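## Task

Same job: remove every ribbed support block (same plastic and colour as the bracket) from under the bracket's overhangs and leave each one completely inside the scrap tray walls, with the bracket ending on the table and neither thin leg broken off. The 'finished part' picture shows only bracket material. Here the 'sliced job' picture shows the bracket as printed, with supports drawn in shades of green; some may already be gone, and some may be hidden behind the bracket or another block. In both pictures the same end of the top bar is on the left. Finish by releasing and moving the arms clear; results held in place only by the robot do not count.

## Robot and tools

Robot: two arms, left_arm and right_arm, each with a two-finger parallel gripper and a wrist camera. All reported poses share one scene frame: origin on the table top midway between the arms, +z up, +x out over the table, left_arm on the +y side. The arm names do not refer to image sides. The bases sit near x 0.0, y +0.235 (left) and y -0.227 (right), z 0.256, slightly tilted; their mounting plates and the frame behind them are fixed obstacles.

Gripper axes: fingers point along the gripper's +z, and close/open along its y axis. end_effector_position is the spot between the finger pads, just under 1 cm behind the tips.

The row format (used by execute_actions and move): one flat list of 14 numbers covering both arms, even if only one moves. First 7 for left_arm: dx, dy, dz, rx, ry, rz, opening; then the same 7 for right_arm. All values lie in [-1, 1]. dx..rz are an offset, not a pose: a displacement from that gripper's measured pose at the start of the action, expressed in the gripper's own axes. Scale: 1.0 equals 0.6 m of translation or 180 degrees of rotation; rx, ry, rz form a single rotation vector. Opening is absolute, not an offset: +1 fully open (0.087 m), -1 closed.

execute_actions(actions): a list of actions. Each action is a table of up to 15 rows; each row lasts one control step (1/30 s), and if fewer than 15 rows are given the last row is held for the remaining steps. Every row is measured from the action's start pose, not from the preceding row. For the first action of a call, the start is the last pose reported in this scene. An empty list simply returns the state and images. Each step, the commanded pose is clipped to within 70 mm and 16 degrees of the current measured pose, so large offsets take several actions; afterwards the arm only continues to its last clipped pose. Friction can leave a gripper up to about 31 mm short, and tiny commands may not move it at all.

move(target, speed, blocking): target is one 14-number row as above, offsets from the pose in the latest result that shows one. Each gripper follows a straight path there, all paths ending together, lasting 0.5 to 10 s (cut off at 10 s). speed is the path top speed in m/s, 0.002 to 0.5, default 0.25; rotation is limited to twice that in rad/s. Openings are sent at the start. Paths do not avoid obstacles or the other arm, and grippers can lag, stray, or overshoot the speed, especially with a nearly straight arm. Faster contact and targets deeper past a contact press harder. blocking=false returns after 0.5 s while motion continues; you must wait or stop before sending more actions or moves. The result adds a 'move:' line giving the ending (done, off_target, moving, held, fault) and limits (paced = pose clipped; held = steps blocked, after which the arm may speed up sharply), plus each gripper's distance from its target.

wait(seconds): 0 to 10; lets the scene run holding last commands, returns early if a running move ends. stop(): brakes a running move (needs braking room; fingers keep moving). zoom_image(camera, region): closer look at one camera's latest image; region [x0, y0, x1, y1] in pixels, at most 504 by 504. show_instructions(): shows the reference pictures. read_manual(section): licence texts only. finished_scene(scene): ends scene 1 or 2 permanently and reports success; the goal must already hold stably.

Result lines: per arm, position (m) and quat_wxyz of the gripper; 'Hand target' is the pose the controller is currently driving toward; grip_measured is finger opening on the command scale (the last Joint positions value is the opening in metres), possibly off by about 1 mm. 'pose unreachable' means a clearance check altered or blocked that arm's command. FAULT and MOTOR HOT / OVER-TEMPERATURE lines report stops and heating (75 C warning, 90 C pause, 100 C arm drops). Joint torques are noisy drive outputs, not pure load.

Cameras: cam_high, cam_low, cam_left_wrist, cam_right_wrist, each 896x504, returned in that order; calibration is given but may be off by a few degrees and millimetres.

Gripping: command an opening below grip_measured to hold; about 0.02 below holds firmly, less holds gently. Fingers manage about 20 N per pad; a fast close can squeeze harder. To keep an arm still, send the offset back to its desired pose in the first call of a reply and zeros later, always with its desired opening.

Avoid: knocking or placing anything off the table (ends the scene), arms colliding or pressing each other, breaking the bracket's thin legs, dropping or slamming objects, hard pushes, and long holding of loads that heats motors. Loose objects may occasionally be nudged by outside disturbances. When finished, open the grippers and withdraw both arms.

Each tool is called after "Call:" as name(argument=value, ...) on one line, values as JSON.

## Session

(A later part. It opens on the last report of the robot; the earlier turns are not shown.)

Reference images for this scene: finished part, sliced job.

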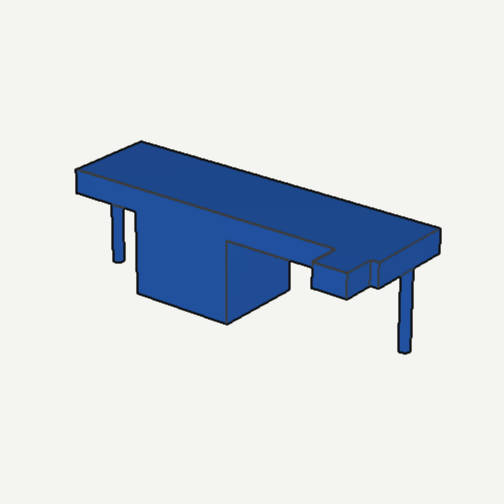

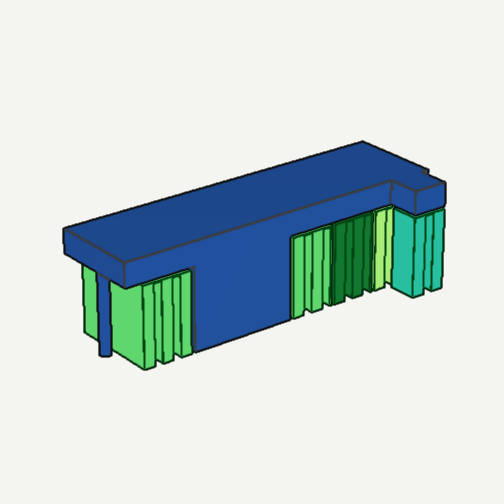

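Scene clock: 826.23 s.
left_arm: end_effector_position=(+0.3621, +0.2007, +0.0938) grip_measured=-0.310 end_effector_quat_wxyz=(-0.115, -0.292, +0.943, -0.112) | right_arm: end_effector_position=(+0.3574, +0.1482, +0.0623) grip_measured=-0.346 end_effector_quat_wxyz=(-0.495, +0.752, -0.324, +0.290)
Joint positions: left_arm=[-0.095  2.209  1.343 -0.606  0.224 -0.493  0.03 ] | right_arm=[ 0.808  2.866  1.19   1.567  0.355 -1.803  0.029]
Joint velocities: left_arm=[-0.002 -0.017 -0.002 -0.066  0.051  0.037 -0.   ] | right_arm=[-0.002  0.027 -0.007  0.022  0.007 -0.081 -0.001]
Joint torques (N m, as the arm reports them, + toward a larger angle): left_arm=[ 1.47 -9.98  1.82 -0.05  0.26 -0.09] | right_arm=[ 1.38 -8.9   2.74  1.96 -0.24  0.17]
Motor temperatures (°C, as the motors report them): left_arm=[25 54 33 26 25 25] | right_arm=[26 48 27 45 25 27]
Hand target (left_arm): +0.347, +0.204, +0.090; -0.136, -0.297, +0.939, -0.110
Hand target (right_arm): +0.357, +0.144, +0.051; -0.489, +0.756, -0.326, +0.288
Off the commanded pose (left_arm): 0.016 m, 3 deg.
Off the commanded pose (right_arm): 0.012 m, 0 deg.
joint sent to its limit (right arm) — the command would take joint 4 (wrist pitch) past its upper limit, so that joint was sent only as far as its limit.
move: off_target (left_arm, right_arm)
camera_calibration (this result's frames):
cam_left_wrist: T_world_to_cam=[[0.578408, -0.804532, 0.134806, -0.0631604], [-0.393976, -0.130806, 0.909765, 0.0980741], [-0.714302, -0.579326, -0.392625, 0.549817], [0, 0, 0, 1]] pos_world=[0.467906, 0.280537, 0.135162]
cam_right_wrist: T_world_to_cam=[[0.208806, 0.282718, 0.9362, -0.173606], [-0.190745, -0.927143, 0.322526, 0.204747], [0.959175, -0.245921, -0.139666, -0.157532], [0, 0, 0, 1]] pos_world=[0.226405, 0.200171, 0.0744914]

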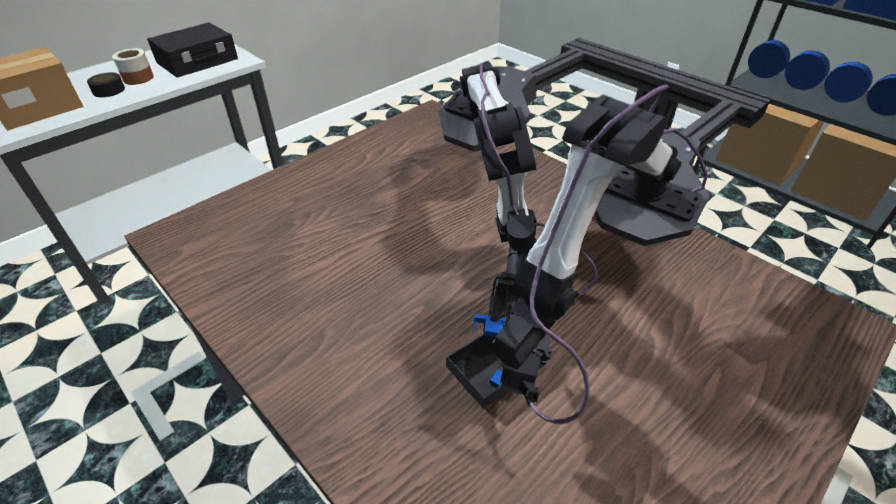

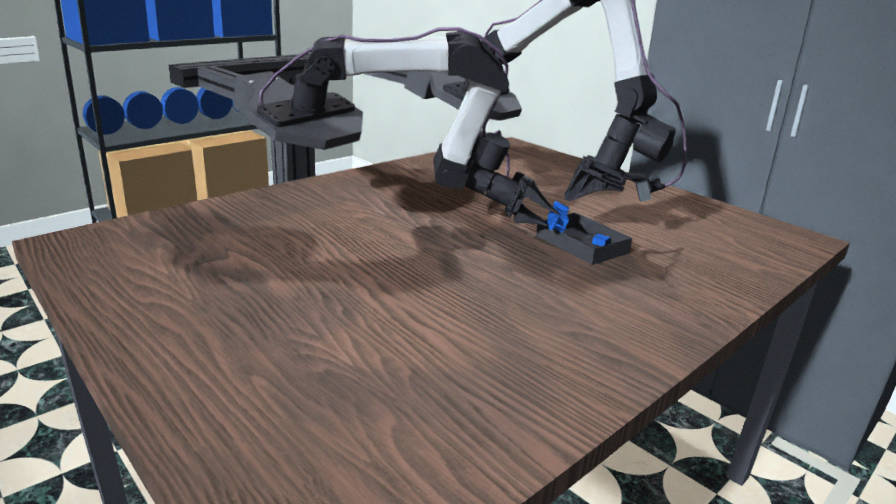

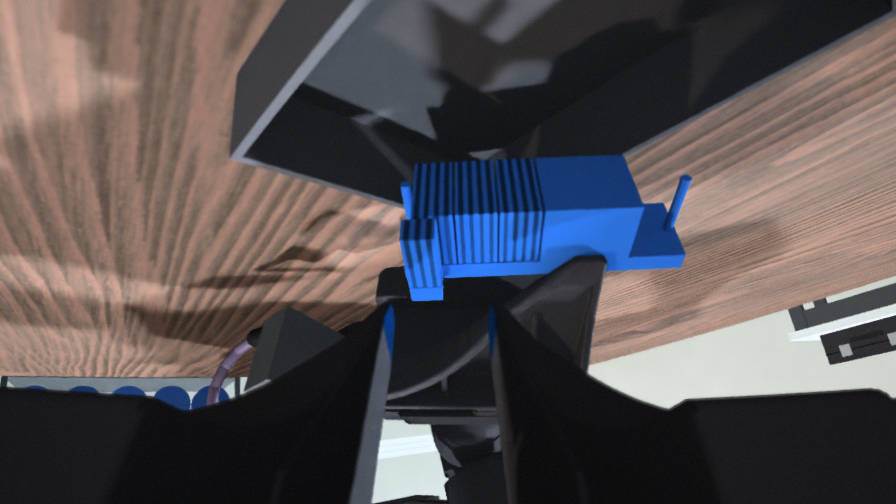

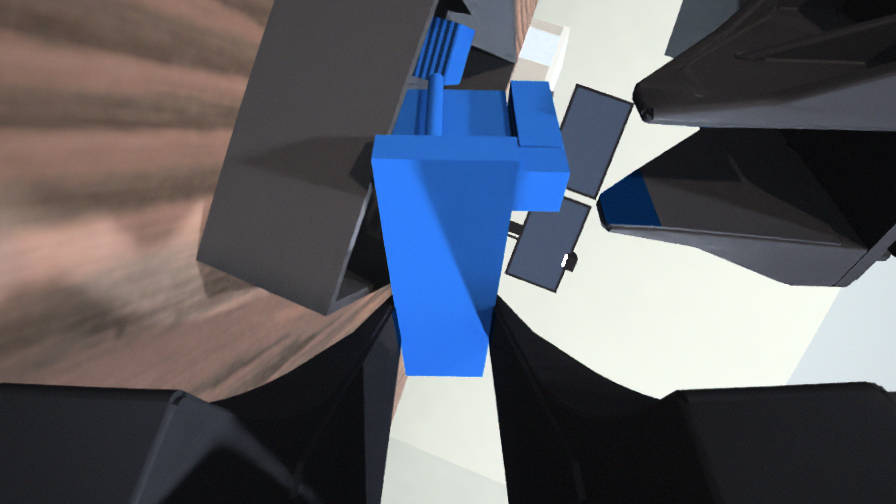

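Call:
move(target=[0.0147,0.0222,0.0467,0,0.015,-0.025,-0.31, 0.003,0.02,0.002,0,0,0,-0.40], speed=0.02)

Call:
zoom_image(camera="cam_left_wrist", region=[330, 170, 610, 370])

Scene clock: 836.07 s.
left_arm: end_effector_position=(+0.3565, +0.1983, +0.0792) grip_measured=-0.310 end_effector_quat_wxyz=(-0.125, -0.316, +0.934, -0.115) | right_arm: end_effector_position=(+0.3574, +0.1481, +0.0623) grip_measured=-0.346 end_effector_quat_wxyz=(-0.495, +0.752, -0.324, +0.290)
Joint positions: left_arm=[-0.087  2.25   1.331 -0.565  0.24  -0.535  0.03 ] | right_arm=[ 0.808  2.866  1.19   1.567  0.355 -1.802  0.029]
Joint velocities: left_arm=[-0.007  0.002 -0.007 -0.022 -0.022  0.007 -0.   ] | right_arm=[-0.007  0.007  0.007 -0.051 -0.022  0.022 -0.   ]
Joint torques (N m, as the arm reports them, + toward a larger angle): left_arm=[ 1.09 -8.49  1.63  0.15  0.28 -0.25] | right_arm=[ 1.4  -8.88  2.74  1.95 -0.28  0.16]
Motor temperatures (°C, as the motors report them): left_arm=[25 54 33 26 25 25] | right_arm=[26 48 27 45 25 27]
Hand target (left_arm): +0.343, +0.199, +0.068; -0.142, -0.326, +0.928, -0.113
Hand target (right_arm): +0.357, +0.144, +0.051; -0.489, +0.756, -0.326, +0.288
Off the commanded pose (left_arm): 0.018 m, 2 deg.
Off the commanded pose (right_arm): 0.012 m, 0 deg.
joint sent to its limit (right arm) — the command would take joint 4 (wrist pitch) past its upper limit, so that joint was sent only as far as its limit.
move: off_target (left_arm, right_arm)
camera_calibration (this result's frames):
cam_left_wrist: T_world_to_cam=[[0.620844, -0.773574, 0.127027, -0.080537], [-0.365505, -0.142292, 0.919869, 0.100187], [-0.693512, -0.617524, -0.371087, 0.537249], [0, 0, 0, 1]] pos_world=[0.459209, 0.283719, 0.117438]
cam_right_wrist: T_world_to_cam=[[0.209042, 0.282421, 0.936237, -0.173632], [-0.190797, -0.927211, 0.322299, 0.20479], [0.959113, -0.246005, -0.139941, -0.15748], [0, 0, 0, 1]] pos_world=[0.226411, 0.20018, 0.0745195]

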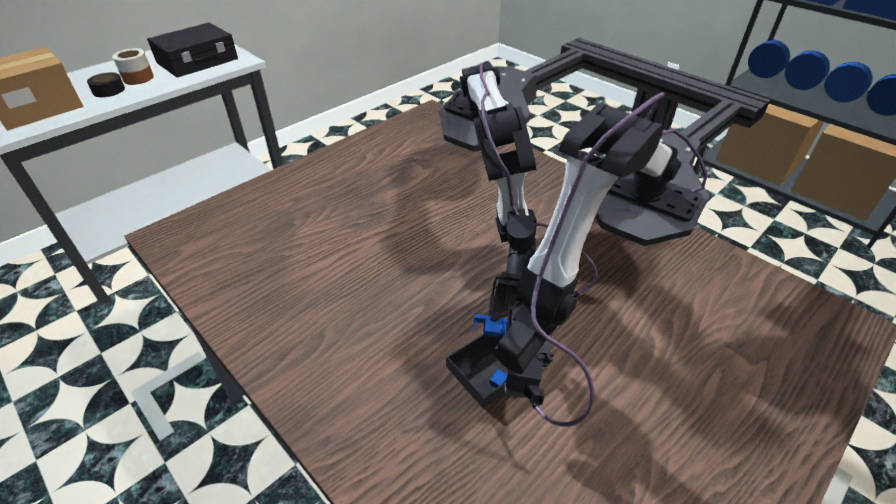

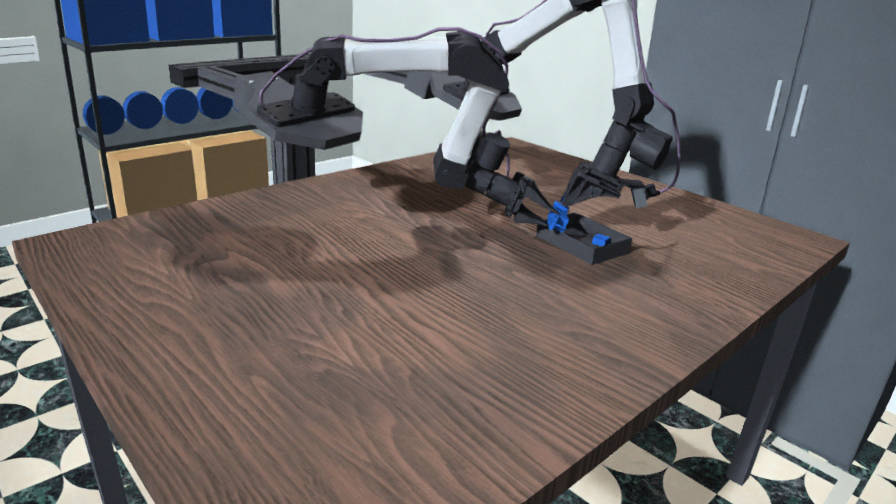

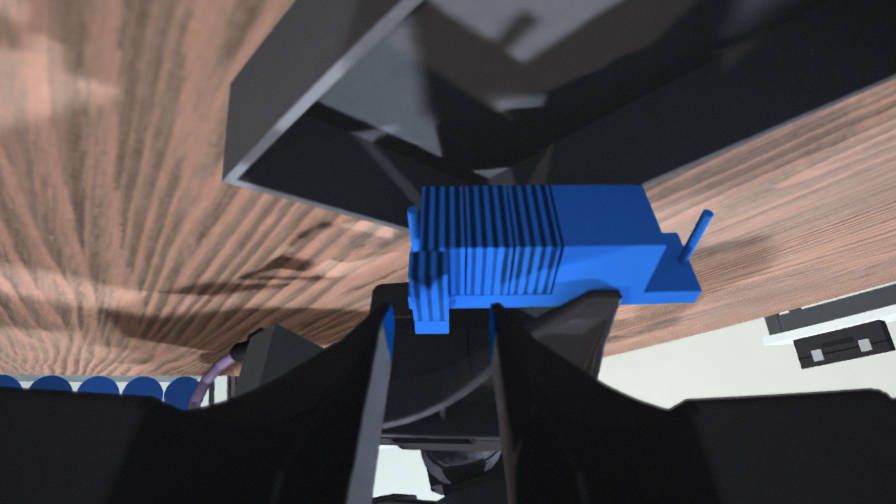

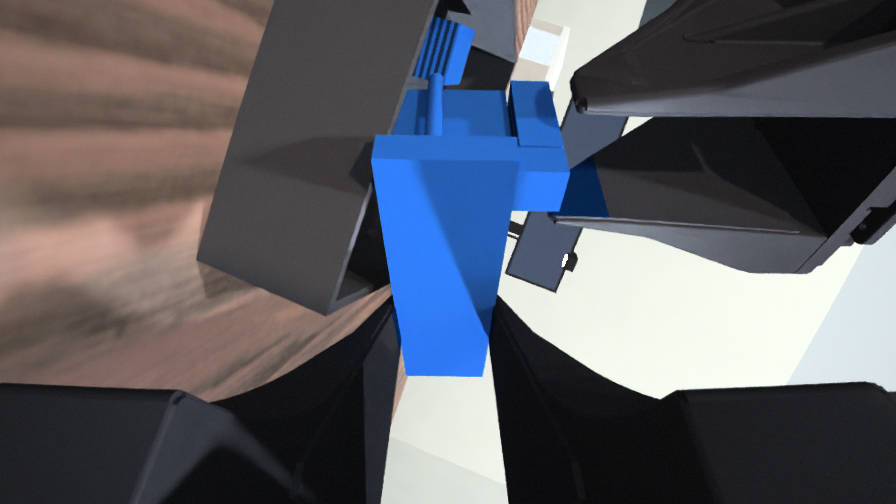

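Region (330, 170, 610, 370) of cam_left_wrist's 896x504 image, scaled by 1.800, with more detail than that image has; it fills the top 360 rows of this view, and the rest is white.

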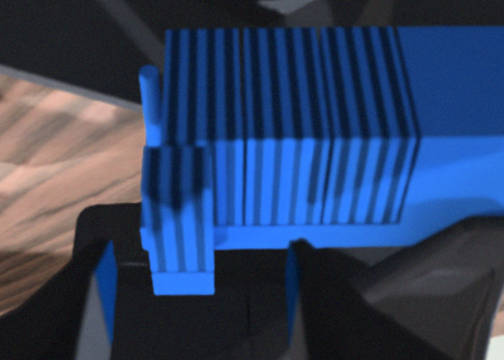

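Call:
move(target=[0.002,0.014,0.0335,0,0,0,-0.31, 0.003,0.02,0.002,0,0,0,-0.40], speed=0.015)

Call:
zoom_image(camera="cam_left_wrist", region=[330, 170, 610, 370])

Call:
zoom_image(camera="cam_right_wrist", region=[400, 30, 700, 260])

Scene clock: 853.10 s.
left_arm: end_effector_position=(+0.3685, +0.1993, +0.0753) grip_measured=-0.310 end_effector_quat_wxyz=(-0.099, -0.314, +0.936, -0.121) | right_arm: end_effector_position=(+0.3574, +0.1481, +0.0623) grip_measured=-0.346 end_effector_quat_wxyz=(-0.495, +0.752, -0.324, +0.290)
Joint positions: left_arm=[-0.087  2.25   1.331 -0.513  0.24  -0.535  0.03 ] | right_arm=[ 0.808  2.866  1.19   1.567  0.355 -1.802  0.029]
Joint velocities: left_arm=[-0.007 -0.017 -0.012 -0.037 -0.037  0.051  0.001] | right_arm=[ 0.002 -0.012 -0.002 -0.037 -0.022 -0.051 -0.001]
Joint torques (N m, as the arm reports them, + toward a larger angle): left_arm=[ 0.37 -7.99  0.82  0.29  0.17 -0.12] | right_arm=[ 1.36 -8.93  2.75  1.96 -0.26  0.14]
Motor temperatures (°C, as the motors report them): left_arm=[25 53 32 26 25 25] | right_arm=[26 48 27 45 25 27]
Hand target (left_arm): +0.347, +0.198, +0.061; -0.125, -0.316, +0.934, -0.115
Hand target (right_arm): +0.357, +0.144, +0.051; -0.489, +0.756, -0.326, +0.288
Off the commanded pose (left_arm): 0.027 m, 3 deg.
Off the commanded pose (right_arm): 0.012 m, 0 deg.
joint sent to its limit (right arm) — the command would take joint 4 (wrist pitch) past its upper limit, so that joint was sent only as far as its limit.
move: off_target (left_arm, right_arm)
camera_calibration (this result's frames):
cam_left_wrist: T_world_to_cam=[[0.615496, -0.772667, 0.155403, -0.087104], [-0.412335, -0.147651, 0.898988, 0.128206], [-0.671673, -0.617401, -0.409476, 0.539517], [0, 0, 0, 1]] pos_world=[0.468855, 0.284726, 0.1192]
cam_right_wrist: T_world_to_cam=[[0.209042, 0.282421, 0.936237, -0.173632], [-0.190797, -0.927211, 0.322299, 0.20479], [0.959113, -0.246005, -0.139941, -0.15748], [0, 0, 0, 1]] pos_world=[0.226411, 0.20018, 0.0745195]

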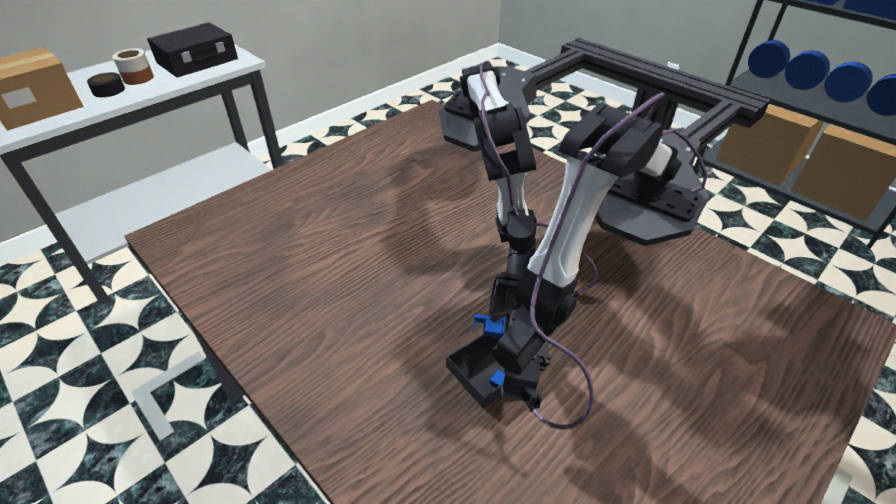

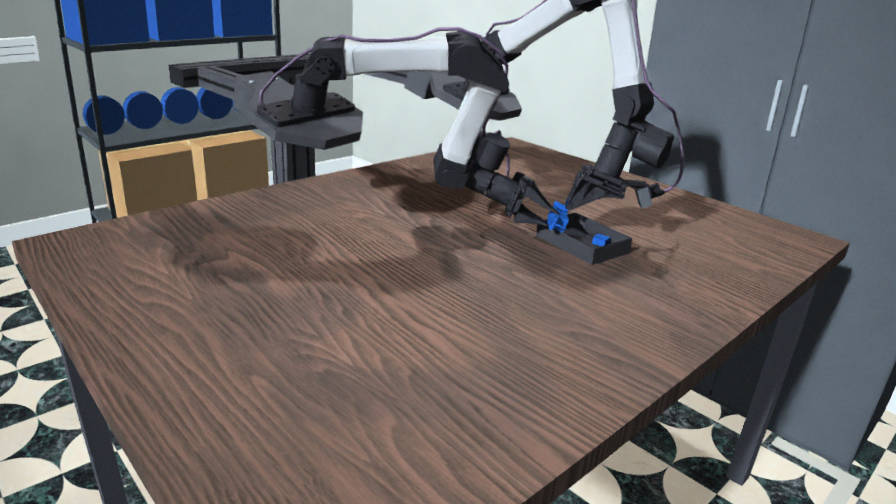

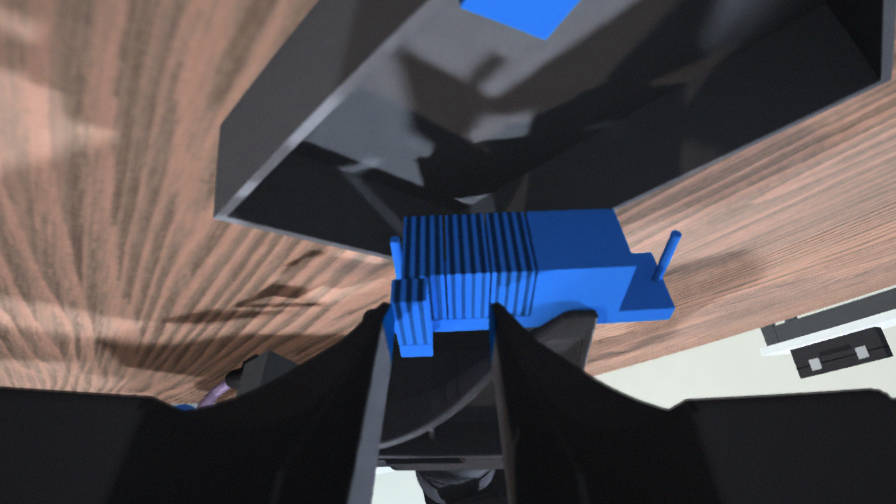

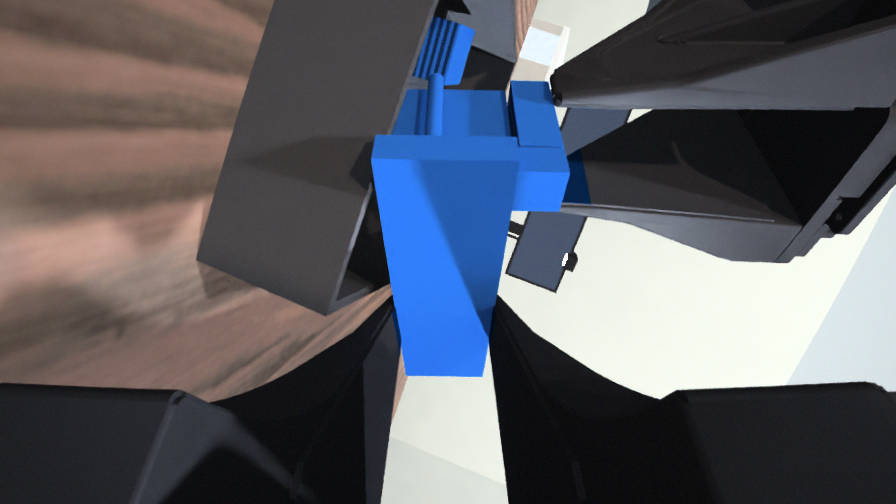

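Region (330, 170, 610, 370) of cam_left_wrist's 896x504 image, scaled by 1.800, with more detail than that image has; it fills the top 360 rows of this view, and the rest is white.

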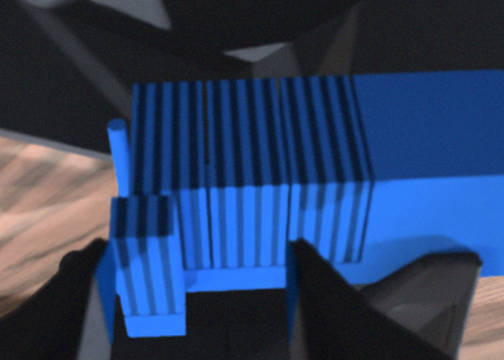

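Region (400, 30, 700, 260) of cam_right_wrist's 896x504 image, scaled by 1.680, with more detail than that image has; it fills the top 386 rows of this view, and the rest is white.

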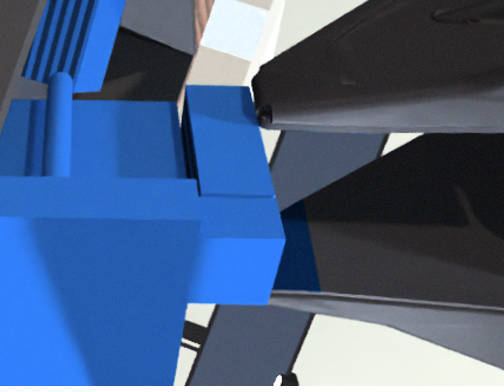

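Call:
move(target=[0.0267,0.0225,0.0177,-0.0135,0.0226,-0.0076,-0.31, 0.003,0.02,0.002,0,0,0,-0.40], speed=0.015)

Call:
zoom_image(camera="cam_left_wrist", region=[330, 170, 610, 370])

Call:
zoom_image(camera="cam_right_wrist", region=[400, 30, 700, 260])

Scene clock: 867.47 s.
left_arm: end_effector_position=(+0.3629, +0.1988, +0.0770) grip_measured=-0.310 end_effector_quat_wxyz=(-0.111, -0.315, +0.935, -0.118) | right_arm: end_effector_position=(+0.3574, +0.1481, +0.0623) grip_measured=-0.346 end_effector_quat_wxyz=(-0.495, +0.752, -0.324, +0.290)
Joint positions: left_arm=[-0.087  2.25   1.331 -0.538  0.24  -0.535  0.03 ] | right_arm=[ 0.808  2.866  1.19   1.567  0.355 -1.802  0.029]
Joint velocities: left_arm=[-0.012  0.017  0.007 -0.037 -0.051  0.022 -0.   ] | right_arm=[-0.002 -0.012  0.017  0.037 -0.066  0.007 -0.001]
Joint torques (N m, as the arm reports them, + toward a larger angle): left_arm=[ 0.14 -8.05  3.57 -0.12  0.18 -0.17] | right_arm=[ 1.33 -8.96  2.81  1.97 -0.28  0.12]
Motor temperatures (°C, as the motors report them): left_arm=[25 53 32 26 25 25] | right_arm=[26 48 27 45 25 27]
Hand target (left_arm): +0.346, +0.198, +0.068; -0.140, -0.319, +0.931, -0.111
Hand target (right_arm): +0.357, +0.144, +0.051; -0.490, +0.756, -0.327, +0.288
Off the commanded pose (left_arm): 0.019 m, 4 deg.
Off the commanded pose (right_arm): 0.012 m, 0 deg.
joint sent to its limit (right arm) — the command would take joint 4 (wrist pitch) past its upper limit, so that joint was sent only as far as its limit.
move: off_target (left_arm, right_arm)
camera_calibration (this result's frames):
cam_left_wrist: T_world_to_cam=[[0.618338, -0.772927, 0.142274, -0.0842587], [-0.390533, -0.145088, 0.909084, 0.115032], [-0.682013, -0.617684, -0.391567, 0.538596], [0, 0, 0, 1]] pos_world=[0.464354, 0.284246, 0.118311]
cam_right_wrist: T_world_to_cam=[[0.209278, 0.282123, 0.936274, -0.173659], [-0.190849, -0.927279, 0.322072, 0.204833], [0.959051, -0.246089, -0.140216, -0.157429], [0, 0, 0, 1]] pos_world=[0.226417, 0.200189, 0.0745475]

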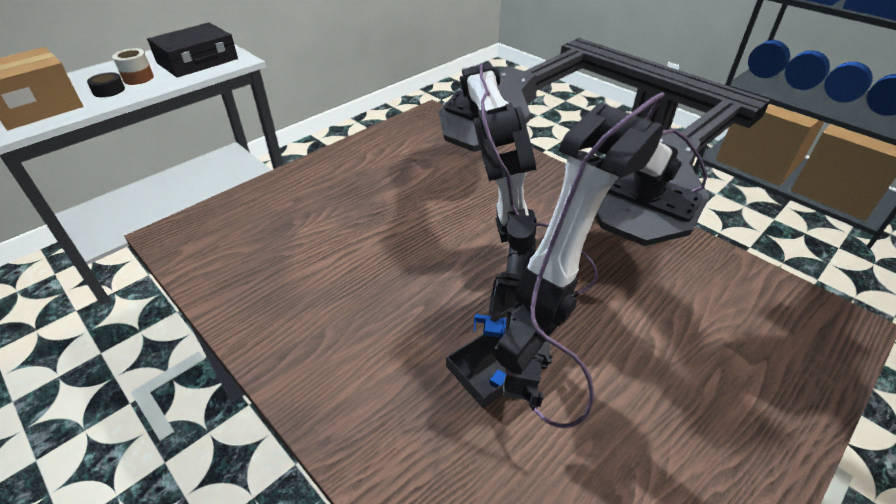

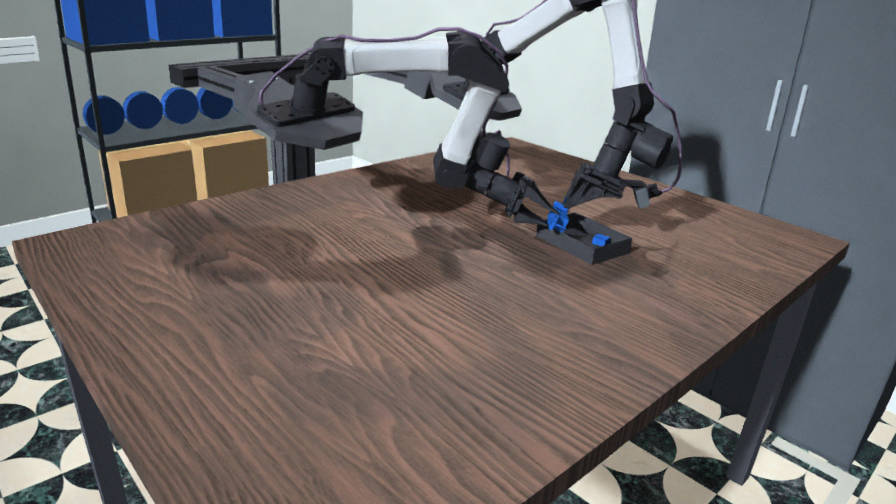

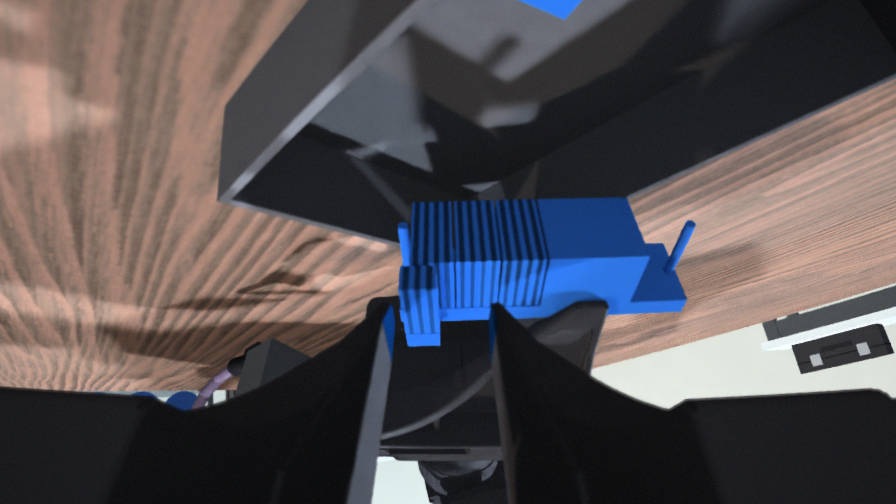

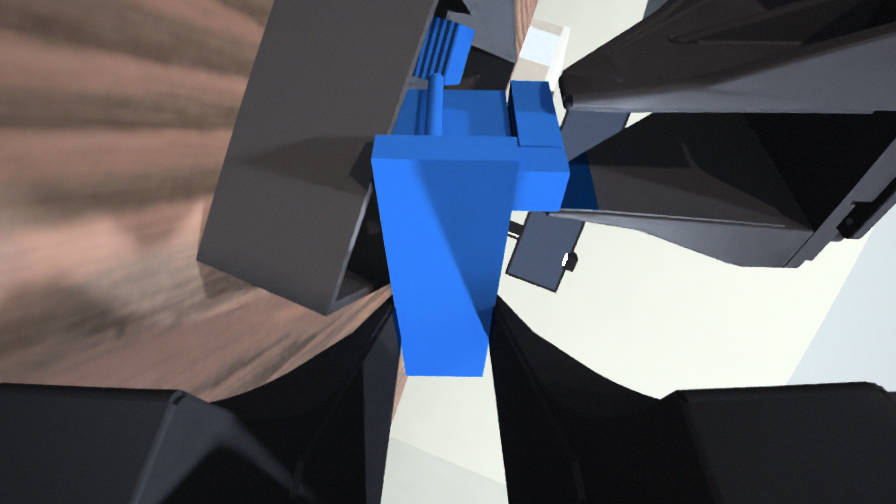

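Region (330, 170, 610, 370) of cam_left_wrist's 896x504 image, scaled by 1.800, with more detail than that image has; it fills the top 360 rows of this view, and the rest is white.

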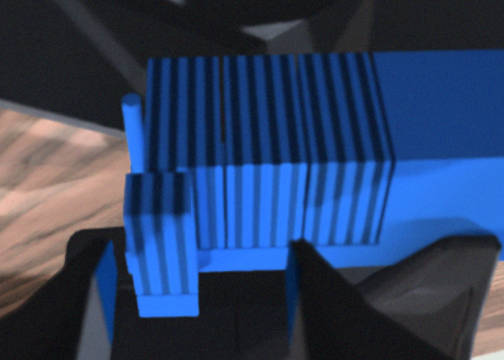

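Region (400, 30, 700, 260) of cam_right_wrist's 896x504 image, scaled by 1.680, with more detail than that image has; it fills the top 386 rows of this view, and the rest is white.

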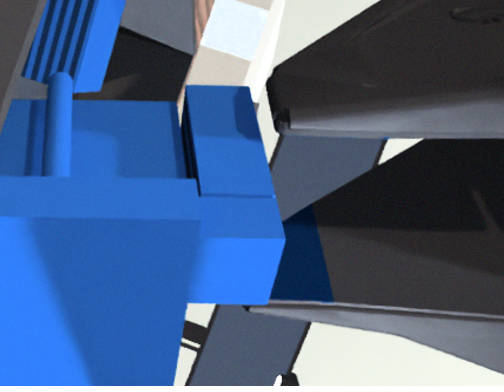

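Call:
move(target=[0.015,0.0203,0.032,-0.0094,0.0157,-0.0053,-0.31, 0.003,0.02,0.002,0,0,0,-0.40], speed=0.015)

Call:
zoom_image(camera="cam_left_wrist", region=[330, 170, 610, 370])

Call:
zoom_image(camera="cam_right_wrist", region=[400, 30, 700, 260])

Scene clock: 874.03 s.
left_arm: end_effector_position=(+0.3540, +0.1976, +0.0685) grip_measured=-0.310 end_effector_quat_wxyz=(-0.126, -0.316, +0.933, -0.115) | right_arm: end_effector_position=(+0.3574, +0.1481, +0.0623) grip_measured=-0.346 end_effector_quat_wxyz=(-0.495, +0.752, -0.324, +0.290)
Joint positions: left_arm=[-0.087  2.28   1.331 -0.538  0.24  -0.535  0.03 ] | right_arm=[ 0.808  2.866  1.19   1.567  0.355 -1.802  0.029]
Joint velocities: left_arm=[-0.007 -0.007  0.017 -0.007 -0.037 -0.007  0.001] | right_arm=[-0.012  0.002 -0.007  0.007  0.007 -0.007 -0.001]
Joint torques (N m, as the arm reports them, + toward a larger angle): left_arm=[ 0.28 -8.43  3.68  0.02  0.17 -0.15] | right_arm=[ 1.28 -8.9   2.73  1.96 -0.27  0.16]
Motor temperatures (°C, as the motors report them): left_arm=[25 52 32 26 25 25] | right_arm=[26 48 27 45 25 27]
Hand target (left_arm): +0.345, +0.198, +0.060; -0.140, -0.318, +0.931, -0.111
Hand target (right_arm): +0.357, +0.144, +0.051; -0.490, +0.756, -0.327, +0.288
Off the commanded pose (left_arm): 0.012 m, 2 deg.
Off the commanded pose (right_arm): 0.012 m, 0 deg.
joint sent to its limit (right arm) — the command would take joint 4 (wrist pitch) past its upper limit, so that joint was sent only as far as its limit.
move: off_target (left_arm, right_arm)
camera_calibration (this result's frames):
cam_left_wrist: T_world_to_cam=[[0.621512, -0.77331, 0.125359, -0.0783606], [-0.362249, -0.141803, 0.921232, 0.107614], [-0.694621, -0.617967, -0.368263, 0.531328], [0, 0, 0, 1]] pos_world=[0.456757, 0.283006, 0.106354]
cam_right_wrist: T_world_to_cam=[[0.209278, 0.282123, 0.936274, -0.173659], [-0.190849, -0.927279, 0.322072, 0.204833], [0.959051, -0.246089, -0.140216, -0.157429], [0, 0, 0, 1]] pos_world=[0.226417, 0.200189, 0.0745475]

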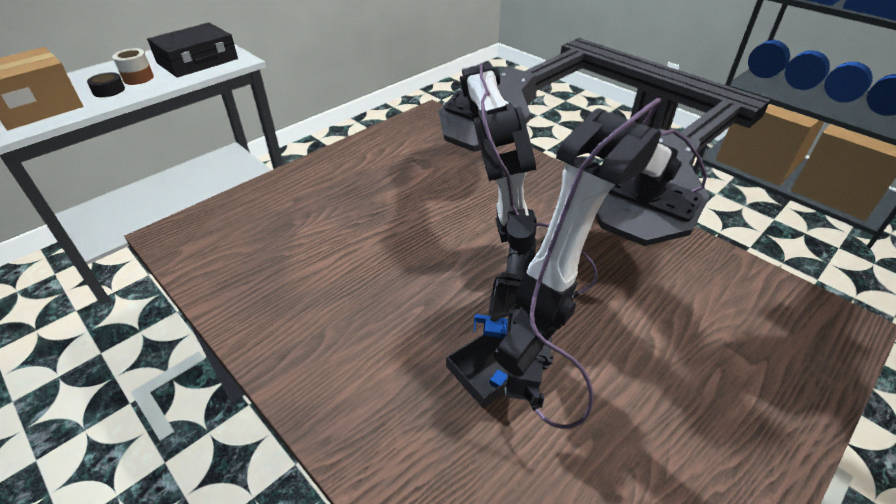

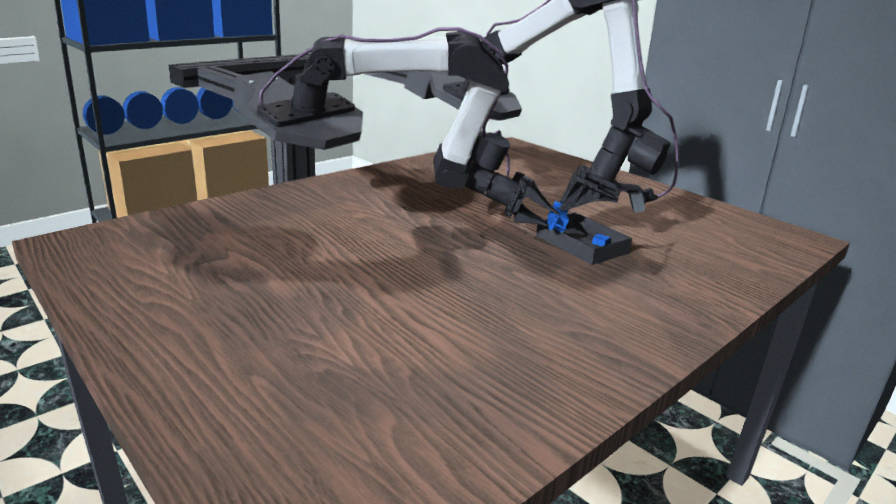

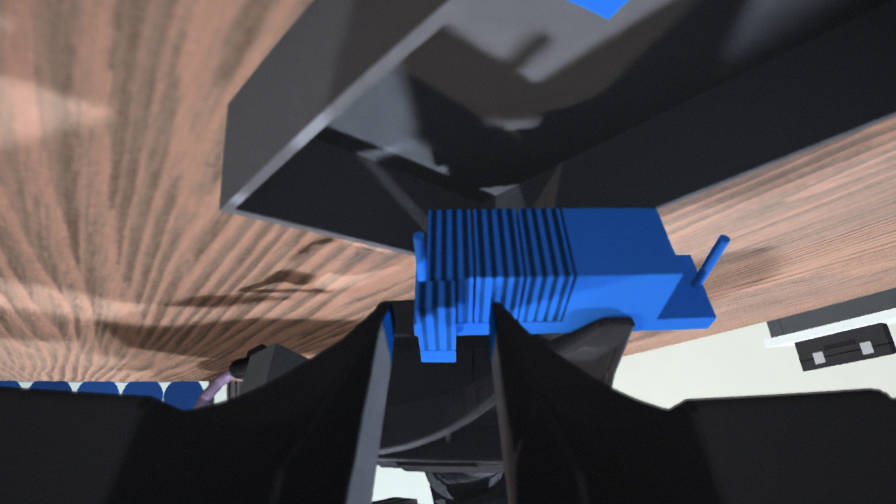

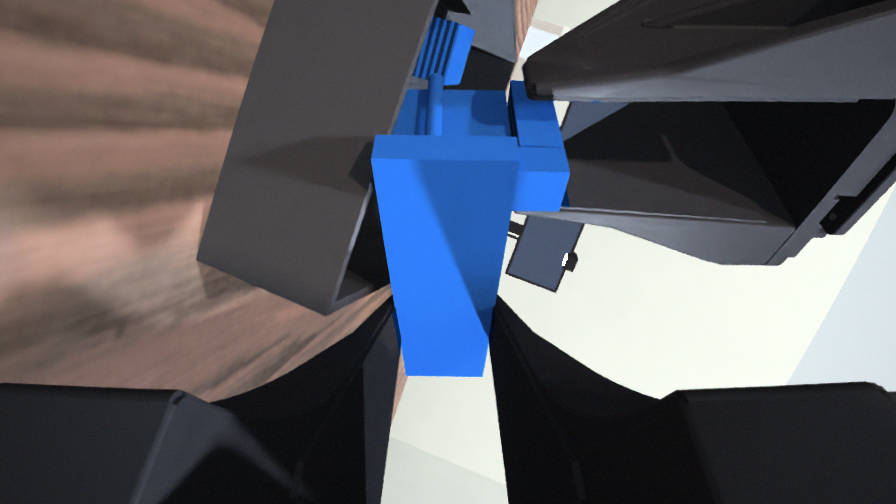

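Region (330, 170, 610, 370) of cam_left_wrist's 896x504 image, scaled by 1.800, with more detail than that image has; it fills the top 360 rows of this view, and the rest is white.

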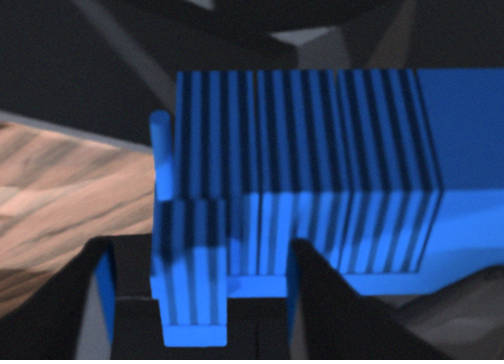

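Region (400, 30, 700, 260) of cam_right_wrist's 896x504 image, scaled by 1.680, with more detail than that image has; it fills the top 386 rows of this view, and the rest is white.

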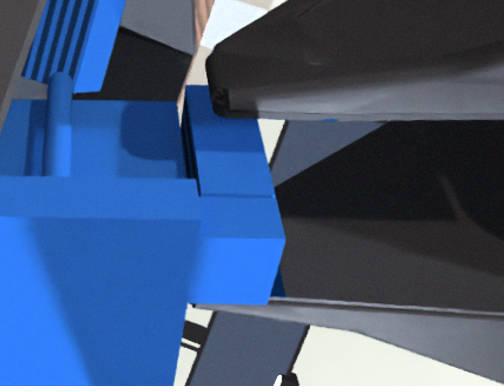

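Call:
move(target=[-0.0158,-0.0088,0.0021,0.0071,-0.0118,0.004,-0.31, 0.003,0.02,0.002,0,0,0,-0.40], speed=0.012)

Call:
zoom_image(camera="cam_left_wrist", region=[330, 170, 610, 370])

Scene clock: 881.70 s.
left_arm: end_effector_position=(+0.3598, +0.1981, +0.0665) grip_measured=-0.310 end_effector_quat_wxyz=(-0.114, -0.315, +0.935, -0.118) | right_arm: end_effector_position=(+0.3574, +0.1481, +0.0623) grip_measured=-0.346 end_effector_quat_wxyz=(-0.495, +0.752, -0.324, +0.290)
Joint positions: left_arm=[-0.087  2.28   1.331 -0.513  0.24  -0.535  0.03 ] | right_arm=[ 0.808  2.866  1.19   1.567  0.355 -1.802  0.029]
Joint velocities: left_arm=[-0.007  0.002  0.002 -0.037  0.007 -0.007  0.001] | right_arm=[-0.002 -0.007  0.017 -0.022 -0.081 -0.095  0.   ]
Joint torques (N m, as the arm reports them, + toward a larger angle): left_arm=[ -0.07 -10.71   3.69   0.2    0.21  -0.14] | right_arm=[ 1.3  -8.92  2.75  1.94 -0.26  0.17]
Motor temperatures (°C, as the motors report them): left_arm=[25 53 32 26 25 25] | right_arm=[26 48 27 45 25 27]
Hand target (left_arm): +0.364, +0.198, +0.065; -0.105, -0.314, +0.936, -0.120
Hand target (right_arm): +0.357, +0.144, +0.051; -0.490, +0.756, -0.327, +0.288
Off the commanded pose (left_arm): 0.005 m, 1 deg.
Off the commanded pose (right_arm): 0.012 m, 0 deg.
joint sent to its limit (right arm) — the command would take joint 4 (wrist pitch) past its upper limit, so that joint was sent only as far as its limit.
move: off_target (right_arm)
camera_calibration (this result's frames):
cam_left_wrist: T_world_to_cam=[[0.618958, -0.772993, 0.139187, -0.0814112], [-0.385388, -0.144488, 0.911372, 0.121173], [-0.684374, -0.617742, -0.387334, 0.532467], [0, 0, 0, 1]] pos_world=[0.461496, 0.283505, 0.10714]
cam_right_wrist: T_world_to_cam=[[0.209278, 0.282123, 0.936274, -0.173659], [-0.190849, -0.927279, 0.322072, 0.204833], [0.959051, -0.246089, -0.140216, -0.157429], [0, 0, 0, 1]] pos_world=[0.226417, 0.200189, 0.0745475]

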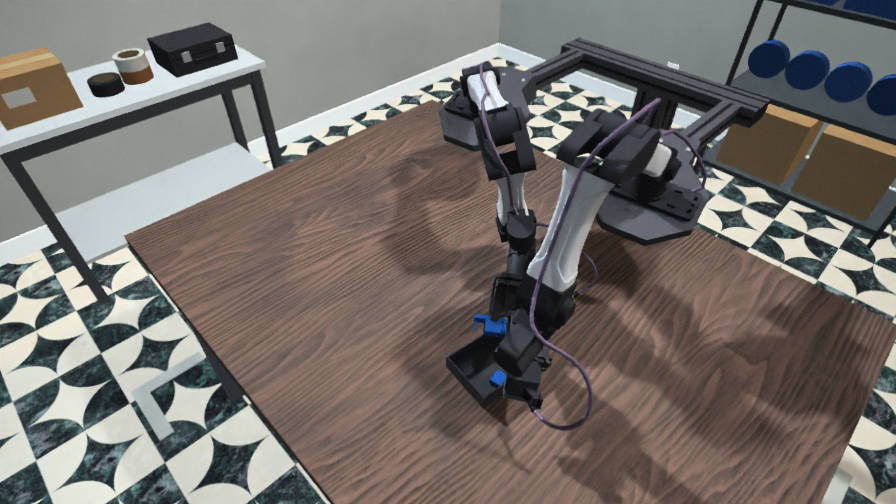

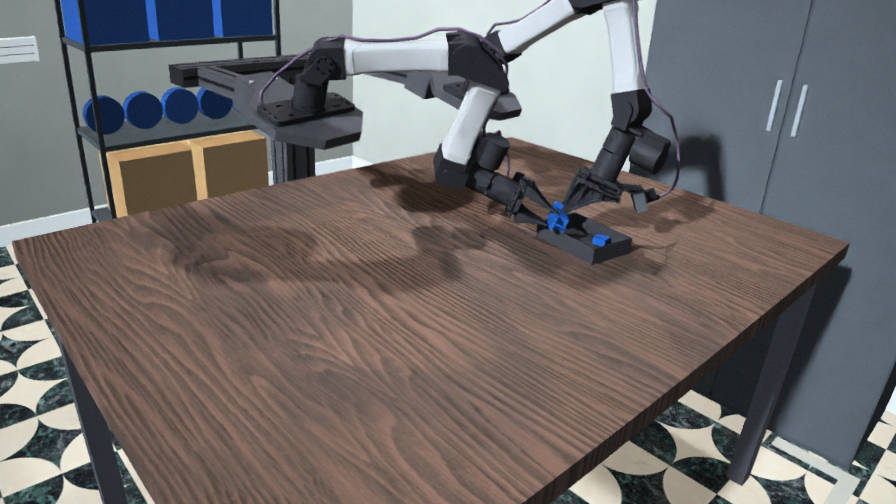

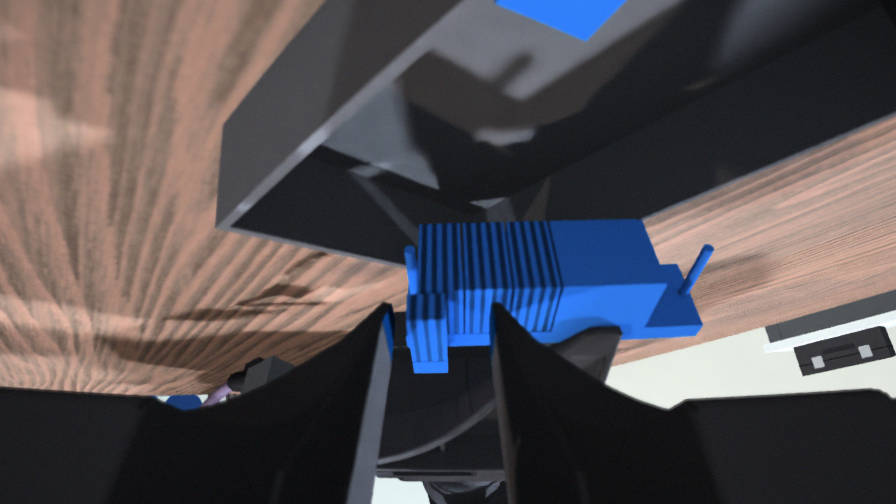

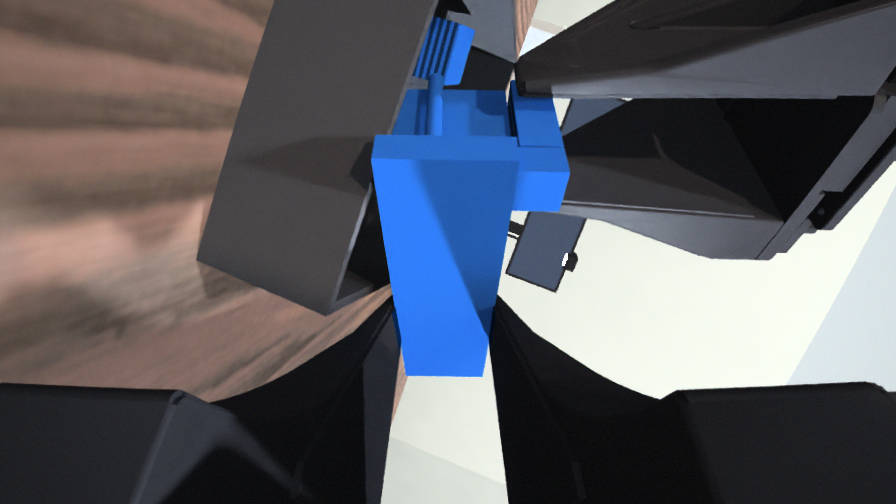

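Region (330, 170, 610, 370) of cam_left_wrist's 896x504 image, scaled by 1.800, with more detail than that image has; it fills the top 360 rows of this view, and the rest is white.

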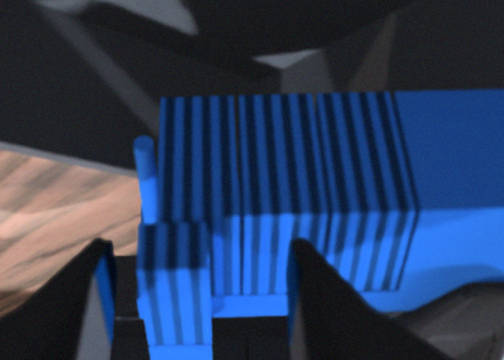

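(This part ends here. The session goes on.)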